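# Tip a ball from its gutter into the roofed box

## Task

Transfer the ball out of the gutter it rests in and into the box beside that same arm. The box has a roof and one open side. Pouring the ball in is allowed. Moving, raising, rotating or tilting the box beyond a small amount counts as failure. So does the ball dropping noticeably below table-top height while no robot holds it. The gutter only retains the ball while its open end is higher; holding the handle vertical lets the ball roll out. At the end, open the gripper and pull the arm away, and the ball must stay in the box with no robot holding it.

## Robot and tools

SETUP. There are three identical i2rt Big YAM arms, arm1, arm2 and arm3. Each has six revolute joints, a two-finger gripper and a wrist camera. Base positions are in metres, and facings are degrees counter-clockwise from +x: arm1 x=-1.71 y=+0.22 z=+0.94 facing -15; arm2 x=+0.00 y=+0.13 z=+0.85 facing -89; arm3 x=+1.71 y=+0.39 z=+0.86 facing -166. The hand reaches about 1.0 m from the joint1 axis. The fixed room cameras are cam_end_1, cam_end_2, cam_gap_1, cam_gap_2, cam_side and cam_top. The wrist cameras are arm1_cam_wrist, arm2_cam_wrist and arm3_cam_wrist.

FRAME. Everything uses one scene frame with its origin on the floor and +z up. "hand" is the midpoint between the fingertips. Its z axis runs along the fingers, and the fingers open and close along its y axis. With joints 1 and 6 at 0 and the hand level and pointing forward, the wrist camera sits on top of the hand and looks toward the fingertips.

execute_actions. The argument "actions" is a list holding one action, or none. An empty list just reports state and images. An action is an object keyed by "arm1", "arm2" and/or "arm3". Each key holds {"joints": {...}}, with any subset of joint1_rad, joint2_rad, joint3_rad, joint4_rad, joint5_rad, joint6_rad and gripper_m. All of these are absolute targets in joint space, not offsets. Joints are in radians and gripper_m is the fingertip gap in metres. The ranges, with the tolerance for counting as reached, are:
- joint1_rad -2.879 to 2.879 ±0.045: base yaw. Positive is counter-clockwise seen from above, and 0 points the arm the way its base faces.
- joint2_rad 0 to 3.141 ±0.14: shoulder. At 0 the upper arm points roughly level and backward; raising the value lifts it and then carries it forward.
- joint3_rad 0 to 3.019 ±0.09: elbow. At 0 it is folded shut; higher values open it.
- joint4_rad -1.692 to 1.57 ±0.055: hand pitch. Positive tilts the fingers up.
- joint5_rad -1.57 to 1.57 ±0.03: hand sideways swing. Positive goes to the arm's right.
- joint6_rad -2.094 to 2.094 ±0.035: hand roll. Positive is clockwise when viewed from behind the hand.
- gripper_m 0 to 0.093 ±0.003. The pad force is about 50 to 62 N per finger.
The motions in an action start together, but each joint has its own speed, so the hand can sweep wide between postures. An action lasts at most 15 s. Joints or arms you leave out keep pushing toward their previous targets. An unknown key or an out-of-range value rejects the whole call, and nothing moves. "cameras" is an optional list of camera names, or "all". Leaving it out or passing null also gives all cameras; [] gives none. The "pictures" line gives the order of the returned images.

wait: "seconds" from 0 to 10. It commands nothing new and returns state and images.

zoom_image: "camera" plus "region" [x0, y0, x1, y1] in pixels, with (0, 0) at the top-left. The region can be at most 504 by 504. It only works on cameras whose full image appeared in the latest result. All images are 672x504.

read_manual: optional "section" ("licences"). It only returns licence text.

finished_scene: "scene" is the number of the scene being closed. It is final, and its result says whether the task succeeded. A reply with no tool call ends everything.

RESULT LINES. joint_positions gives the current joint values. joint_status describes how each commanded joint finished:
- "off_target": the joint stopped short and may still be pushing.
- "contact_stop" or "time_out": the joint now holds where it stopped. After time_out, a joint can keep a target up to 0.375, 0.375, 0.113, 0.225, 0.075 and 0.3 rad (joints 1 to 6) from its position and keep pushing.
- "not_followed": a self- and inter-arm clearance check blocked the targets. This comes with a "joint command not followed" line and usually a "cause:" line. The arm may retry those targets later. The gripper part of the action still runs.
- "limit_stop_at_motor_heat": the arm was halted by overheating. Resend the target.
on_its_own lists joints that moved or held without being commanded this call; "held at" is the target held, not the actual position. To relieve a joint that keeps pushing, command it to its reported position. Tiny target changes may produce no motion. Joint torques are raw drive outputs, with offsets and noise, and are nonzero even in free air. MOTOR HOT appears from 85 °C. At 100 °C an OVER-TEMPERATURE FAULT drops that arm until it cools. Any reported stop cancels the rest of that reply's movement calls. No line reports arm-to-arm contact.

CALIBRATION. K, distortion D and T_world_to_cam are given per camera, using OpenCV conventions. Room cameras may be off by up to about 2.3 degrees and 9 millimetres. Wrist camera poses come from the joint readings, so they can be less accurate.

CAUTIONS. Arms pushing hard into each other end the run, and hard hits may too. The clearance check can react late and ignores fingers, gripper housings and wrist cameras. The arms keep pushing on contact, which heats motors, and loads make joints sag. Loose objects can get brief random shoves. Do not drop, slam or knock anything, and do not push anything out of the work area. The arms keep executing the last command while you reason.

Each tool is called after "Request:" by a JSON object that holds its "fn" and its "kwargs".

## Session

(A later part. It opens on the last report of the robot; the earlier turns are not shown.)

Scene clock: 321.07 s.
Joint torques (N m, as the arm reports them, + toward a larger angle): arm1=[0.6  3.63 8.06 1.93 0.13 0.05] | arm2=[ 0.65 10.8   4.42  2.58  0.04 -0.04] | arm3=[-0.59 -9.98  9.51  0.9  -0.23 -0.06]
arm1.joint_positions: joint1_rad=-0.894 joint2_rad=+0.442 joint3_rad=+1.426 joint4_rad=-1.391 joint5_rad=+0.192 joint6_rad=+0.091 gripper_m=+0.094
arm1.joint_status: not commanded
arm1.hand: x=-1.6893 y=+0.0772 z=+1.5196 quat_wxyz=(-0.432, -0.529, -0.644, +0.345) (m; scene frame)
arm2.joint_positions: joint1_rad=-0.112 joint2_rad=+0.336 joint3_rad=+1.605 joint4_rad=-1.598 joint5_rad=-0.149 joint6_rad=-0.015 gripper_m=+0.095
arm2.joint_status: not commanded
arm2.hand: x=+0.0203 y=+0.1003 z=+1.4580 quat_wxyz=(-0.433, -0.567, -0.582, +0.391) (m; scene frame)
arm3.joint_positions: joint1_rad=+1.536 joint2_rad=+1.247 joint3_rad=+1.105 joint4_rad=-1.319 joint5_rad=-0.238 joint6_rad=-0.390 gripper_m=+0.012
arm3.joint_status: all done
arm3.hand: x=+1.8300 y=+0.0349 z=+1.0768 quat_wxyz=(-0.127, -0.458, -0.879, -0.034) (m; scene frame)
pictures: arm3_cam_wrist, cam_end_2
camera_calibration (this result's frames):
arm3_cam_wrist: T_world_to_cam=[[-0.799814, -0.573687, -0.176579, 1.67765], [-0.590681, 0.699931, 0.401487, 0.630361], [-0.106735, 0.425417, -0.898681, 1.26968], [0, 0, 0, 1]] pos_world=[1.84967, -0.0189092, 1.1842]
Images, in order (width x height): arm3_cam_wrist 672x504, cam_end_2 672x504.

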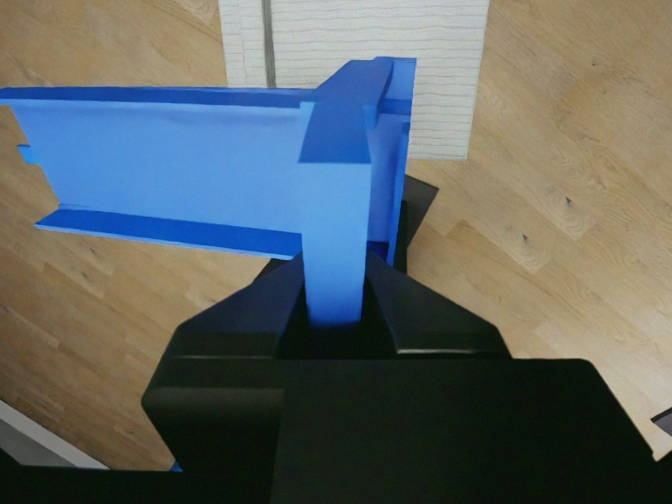

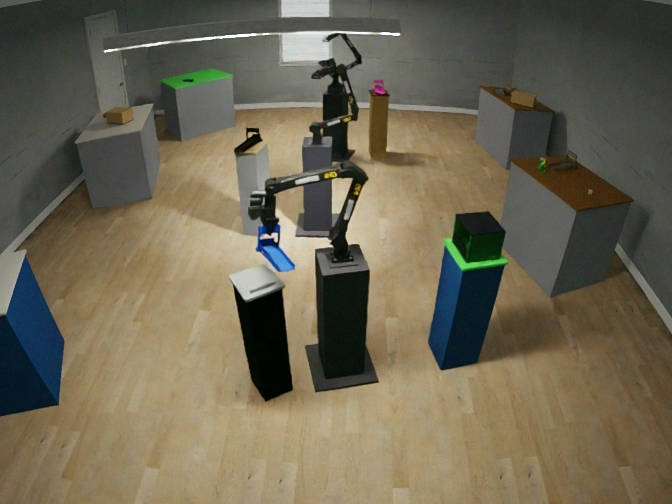

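Request:
{"fn": "execute_actions", "kwargs": {"actions": [{"arm3": {"joints": {"joint2_rad": 1.55, "joint3_rad": 1.545, "joint4_rad": -1.435}}}], "cameras": []}}

Request:
{"fn": "execute_actions", "kwargs": {"actions": [{"arm3": {"joints": {"joint2_rad": 1.738}}}], "cameras": ["cam_end_2", "arm3_cam_wrist"]}}

Scene clock: 332.93 s.
Joint torques (N m, as the arm reports them, + toward a larger angle): arm1=[0.6  3.64 8.07 1.94 0.12 0.05] | arm2=[ 0.54 10.3   4.39  2.59  0.03 -0.08] | arm3=[ -0.68 -15.85  13.68   0.58  -0.25  -0.09]
arm1.joint_positions: joint1_rad=-0.894 joint2_rad=+0.442 joint3_rad=+1.426 joint4_rad=-1.391 joint5_rad=+0.192 joint6_rad=+0.091 gripper_m=+0.094
arm1.joint_status: not commanded
arm1.hand: x=-1.6893 y=+0.0772 z=+1.5196 quat_wxyz=(-0.432, -0.529, -0.644, +0.345) (m; scene frame)
arm2.joint_positions: joint1_rad=-0.112 joint2_rad=+0.336 joint3_rad=+1.605 joint4_rad=-1.598 joint5_rad=-0.149 joint6_rad=-0.015 gripper_m=+0.095
arm2.joint_status: not commanded
arm2.hand: x=+0.0203 y=+0.1003 z=+1.4580 quat_wxyz=(-0.433, -0.567, -0.582, +0.391) (m; scene frame)
arm3.joint_positions: joint1_rad=+1.536 joint2_rad=+1.561 joint3_rad=+1.490 joint4_rad=-1.430 joint5_rad=-0.238 joint6_rad=-0.391 gripper_m=+0.012
arm3.joint_status: all done
arm3.hand: x=+1.8534 y=-0.0764 z=+1.1019 quat_wxyz=(-0.115, -0.460, -0.879, -0.049) (m; scene frame)
pictures: none
No camera images: the call's "cameras" was empty. Leave "cameras" out to get every camera's image.

Scene clock: 334.13 s.
Joint torques (N m, as the arm reports them, + toward a larger angle): arm1=[0.59 3.59 8.07 1.93 0.12 0.05] | arm2=[ 0.84 10.52  4.35  2.48  0.   -0.04] | arm3=[ -0.41 -18.21  12.1    0.24  -0.22  -0.06]
arm1.joint_positions: joint1_rad=-0.894 joint2_rad=+0.442 joint3_rad=+1.426 joint4_rad=-1.391 joint5_rad=+0.192 joint6_rad=+0.091 gripper_m=+0.094
arm1.joint_status: not commanded
arm1.hand: x=-1.6893 y=+0.0772 z=+1.5196 quat_wxyz=(-0.432, -0.529, -0.644, +0.345) (m; scene frame)
arm2.joint_positions: joint1_rad=-0.112 joint2_rad=+0.336 joint3_rad=+1.605 joint4_rad=-1.598 joint5_rad=-0.149 joint6_rad=-0.015 gripper_m=+0.095
arm2.joint_status: not commanded
arm2.hand: x=+0.0203 y=+0.1003 z=+1.4580 quat_wxyz=(-0.433, -0.567, -0.582, +0.391) (m; scene frame)
arm3.joint_positions: joint1_rad=+1.536 joint2_rad=+1.753 joint3_rad=+1.501 joint4_rad=-1.430 joint5_rad=-0.238 joint6_rad=-0.391 gripper_m=+0.012
arm3.joint_status: all done
arm3.hand: x=+1.8570 y=-0.0927 z=+1.0154 quat_wxyz=(-0.057, -0.469, -0.873, -0.118) (m; scene frame)
pictures: arm3_cam_wrist, cam_end_2
camera_calibration (this result's frames):
arm3_cam_wrist: T_world_to_cam=[[-0.809096, -0.527557, -0.258936, 1.72034], [-0.569363, 0.594552, 0.567744, 0.542073], [-0.145567, 0.606788, -0.781421, 1.24145], [0, 0, 0, 1]] pos_world=[1.88127, -0.16801, 1.1078]
Images, in order (width x height): arm3_cam_wrist 672x504, cam_end_2 672x504.

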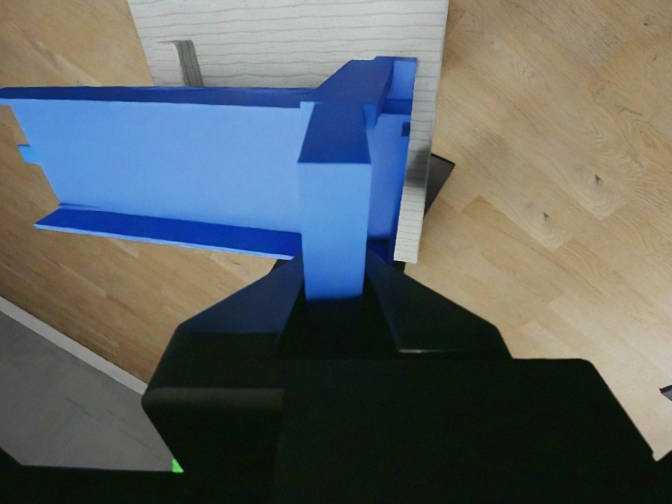

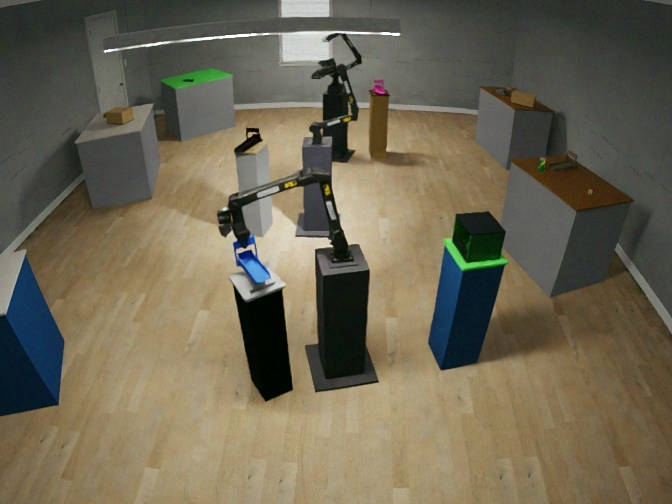

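Request:
{"fn": "execute_actions", "kwargs": {"actions": [{"arm3": {"joints": {"joint1_rad": 1.552, "joint2_rad": 1.762, "joint3_rad": 1.388, "joint4_rad": -1.268}}}], "cameras": ["cam_end_2", "arm3_cam_wrist"]}}

Scene clock: 339.37 s.
Joint torques (N m, as the arm reports them, + toward a larger angle): arm1=[0.56 3.59 8.07 1.95 0.12 0.05] | arm2=[ 0.57 10.7   4.35  2.63  0.03 -0.04] | arm3=[  0.4  -17.59   8.77   0.62  -0.28  -0.07]
arm1.joint_positions: joint1_rad=-0.894 joint2_rad=+0.442 joint3_rad=+1.426 joint4_rad=-1.391 joint5_rad=+0.192 joint6_rad=+0.091 gripper_m=+0.094
arm1.joint_status: not commanded
arm1.hand: x=-1.6893 y=+0.0772 z=+1.5196 quat_wxyz=(-0.432, -0.529, -0.644, +0.345) (m; scene frame)
arm2.joint_positions: joint1_rad=-0.112 joint2_rad=+0.336 joint3_rad=+1.605 joint4_rad=-1.598 joint5_rad=-0.149 joint6_rad=-0.015 gripper_m=+0.095
arm2.joint_status: not commanded
arm2.hand: x=+0.0203 y=+0.1003 z=+1.4580 quat_wxyz=(-0.433, -0.567, -0.582, +0.391) (m; scene frame)
arm3.joint_positions: joint1_rad=+1.542 joint2_rad=+1.772 joint3_rad=+1.380 joint4_rad=-1.275 joint5_rad=-0.238 joint6_rad=-0.391 gripper_m=+0.012
arm3.joint_status: all done
arm3.hand: x=+1.8584 y=-0.0854 z=+0.9615 quat_wxyz=(-0.061, -0.466, -0.876, -0.113) (m; scene frame)
pictures: arm3_cam_wrist, cam_end_2
camera_calibration (this result's frames):
arm3_cam_wrist: T_world_to_cam=[[-0.805292, -0.535792, -0.253832, 1.69874], [-0.574464, 0.599277, 0.557547, 0.588827], [-0.146613, 0.594805, -0.790387, 1.20472], [0, 0, 0, 1]] pos_world=[1.88287, -0.159272, 1.05509]
Images, in order (width x height): arm3_cam_wrist 672x504, cam_end_2 672x504.

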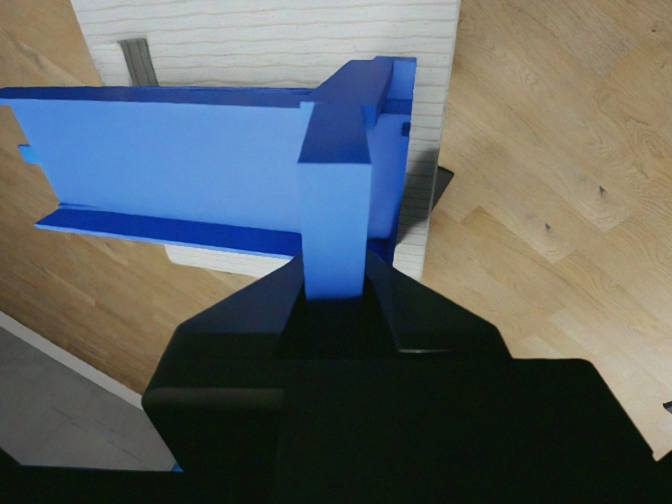

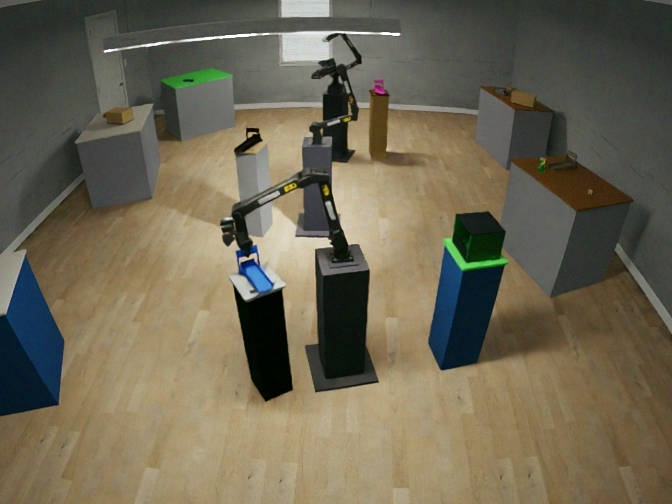

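The gutter is at its original resting pose. Releasing and lifting clear.

Request:
{"fn": "execute_actions", "kwargs": {"actions": [{"arm3": {"joints": {"gripper_m": 0.07}}}], "cameras": ["arm3_cam_wrist"]}}

Request:
{"fn": "execute_actions", "kwargs": {"actions": [{"arm3": {"joints": {"joint1_rad": 1.53, "joint2_rad": 1.70, "joint3_rad": 1.58, "joint4_rad": -1.50}}}], "cameras": ["cam_end_2", "arm3_cam_wrist", "cam_side", "cam_top"]}}

Scene clock: 344.60 s.
Joint torques (N m, as the arm reports them, + toward a larger angle): arm1=[0.58 3.64 8.07 1.92 0.13 0.06] | arm2=[ 0.8  10.33  4.37  2.52  0.01 -0.04] | arm3=[  0.05 -17.9    8.77   0.62  -0.23  -0.05]
arm1.joint_positions: joint1_rad=-0.894 joint2_rad=+0.442 joint3_rad=+1.426 joint4_rad=-1.391 joint5_rad=+0.192 joint6_rad=+0.091 gripper_m=+0.094
arm1.joint_status: not commanded
arm1.hand: x=-1.6893 y=+0.0772 z=+1.5196 quat_wxyz=(-0.432, -0.529, -0.644, +0.345) (m; scene frame)
arm2.joint_positions: joint1_rad=-0.112 joint2_rad=+0.336 joint3_rad=+1.605 joint4_rad=-1.598 joint5_rad=-0.149 joint6_rad=-0.015 gripper_m=+0.095
arm2.joint_status: not commanded
arm2.hand: x=+0.0203 y=+0.1003 z=+1.4580 quat_wxyz=(-0.433, -0.567, -0.582, +0.391) (m; scene frame)
arm3.joint_positions: joint1_rad=+1.542 joint2_rad=+1.772 joint3_rad=+1.380 joint4_rad=-1.275 joint5_rad=-0.238 joint6_rad=-0.391 gripper_m=+0.070
arm3.joint_status: all done
arm3.hand: x=+1.8584 y=-0.0854 z=+0.9617 quat_wxyz=(-0.062, -0.466, -0.876, -0.113) (m; scene frame)
pictures: arm3_cam_wrist
camera_calibration (this result's frames):
arm3_cam_wrist: T_world_to_cam=[[-0.805272, -0.535886, -0.253697, 1.69861], [-0.574509, 0.599485, 0.557277, 0.589094], [-0.146549, 0.594511, -0.79062, 1.20495], [0, 0, 0, 1]] pos_world=[1.88287, -0.159248, 1.0553]
Images, in order (width x height): arm3_cam_wrist 672x504.

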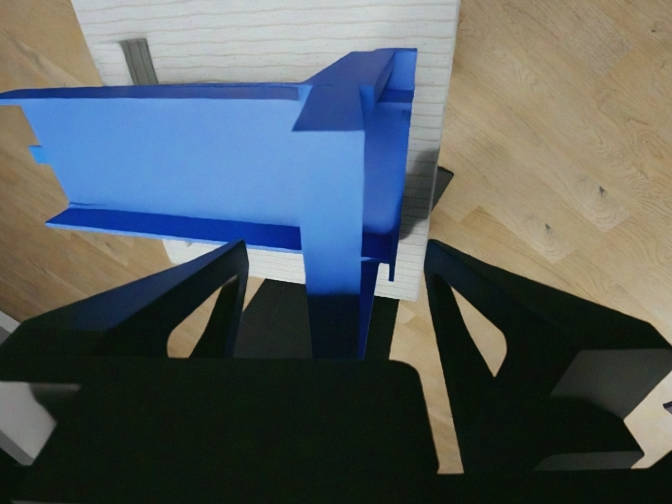

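Scene clock: 345.60 s.
Joint torques (N m, as the arm reports them, + toward a larger angle): arm1=[0.61 3.64 8.06 1.92 0.13 0.06] | arm2=[ 0.62 10.44  4.38  2.51  0.04 -0.07] | arm3=[ -1.44 -15.44  11.55   0.18  -0.27  -0.07]
arm1.joint_positions: joint1_rad=-0.894 joint2_rad=+0.442 joint3_rad=+1.426 joint4_rad=-1.391 joint5_rad=+0.192 joint6_rad=+0.091 gripper_m=+0.094
arm1.joint_status: not commanded
arm1.hand: x=-1.6893 y=+0.0772 z=+1.5196 quat_wxyz=(-0.432, -0.529, -0.644, +0.345) (m; scene frame)
arm2.joint_positions: joint1_rad=-0.112 joint2_rad=+0.336 joint3_rad=+1.605 joint4_rad=-1.598 joint5_rad=-0.149 joint6_rad=-0.015 gripper_m=+0.095
arm2.joint_status: not commanded
arm2.hand: x=+0.0203 y=+0.1003 z=+1.4580 quat_wxyz=(-0.433, -0.567, -0.582, +0.391) (m; scene frame)
arm3.joint_positions: joint1_rad=+1.541 joint2_rad=+1.689 joint3_rad=+1.546 joint4_rad=-1.492 joint5_rad=-0.238 joint6_rad=-0.391 gripper_m=+0.070
arm3.joint_status: all done
arm3.hand: x=+1.8584 y=-0.0880 z=+1.0630 quat_wxyz=(-0.072, -0.465, -0.877, -0.101) (m; scene frame)
pictures: arm3_cam_wrist, cam_end_2, cam_side, cam_top
camera_calibration (this result's frames):
arm3_cam_wrist: T_world_to_cam=[[-0.804054, -0.542903, -0.242391, 1.70801], [-0.577664, 0.616853, 0.534599, 0.565687], [-0.140716, 0.569867, -0.809599, 1.29375], [0, 0, 0, 1]] pos_world=[1.88216, -0.15893, 1.15901]
Images, in order (width x height): arm3_cam_wrist 672x504, cam_end_2 672x504, cam_side 672x504, cam_top 672x504.

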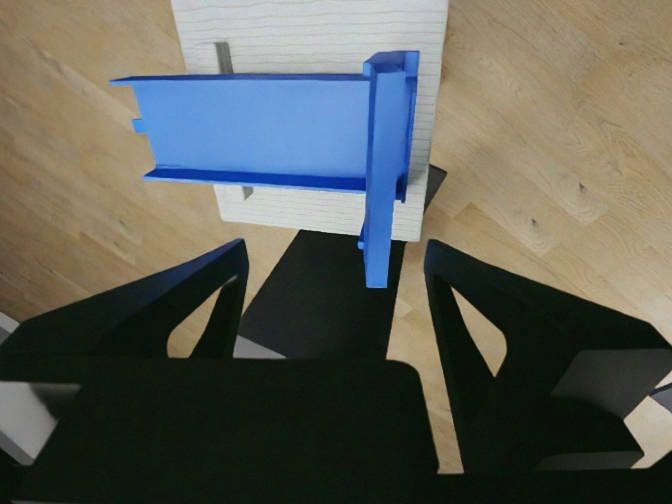

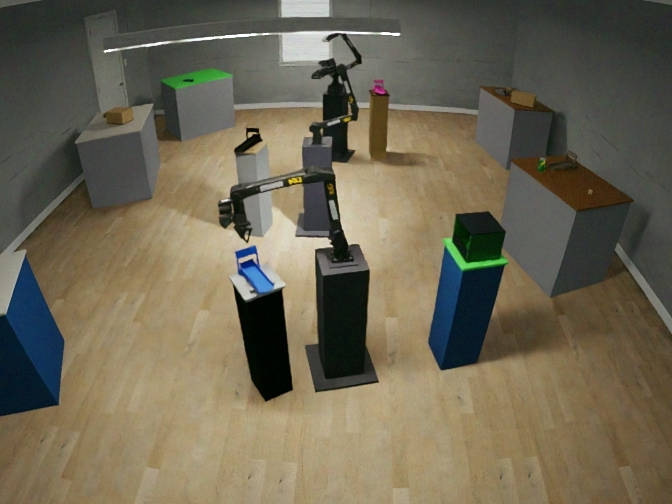

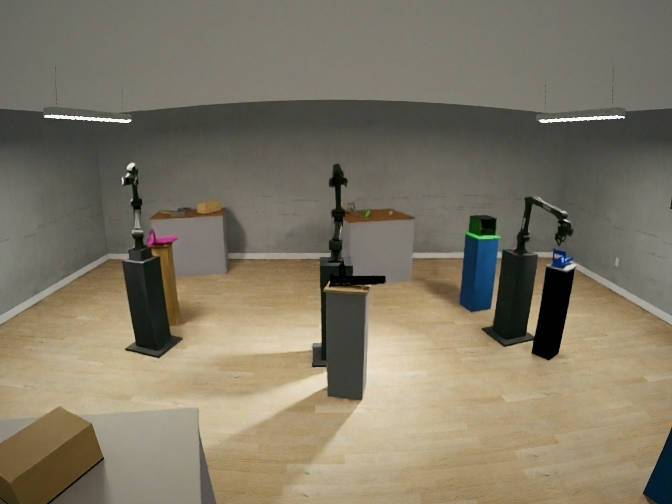

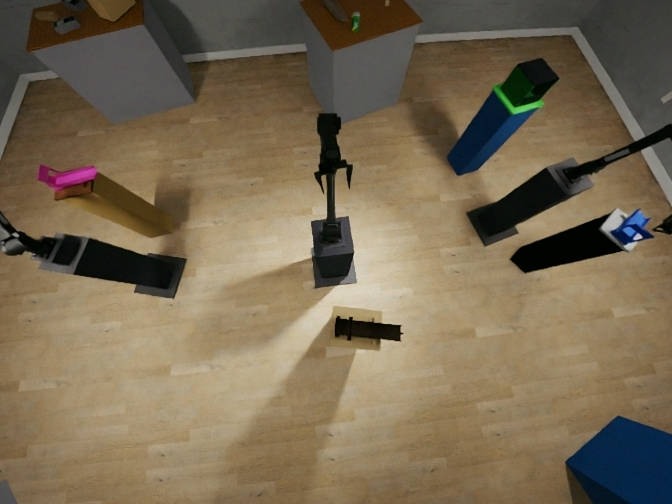

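The gutter is back on its stand, the arm is clear, the box hasn't moved and the ball is inside it. I'm ending the scene.

Request:
{"fn": "finished_scene", "kwargs": {"scene": 2}}

The scene is finished: the task was done.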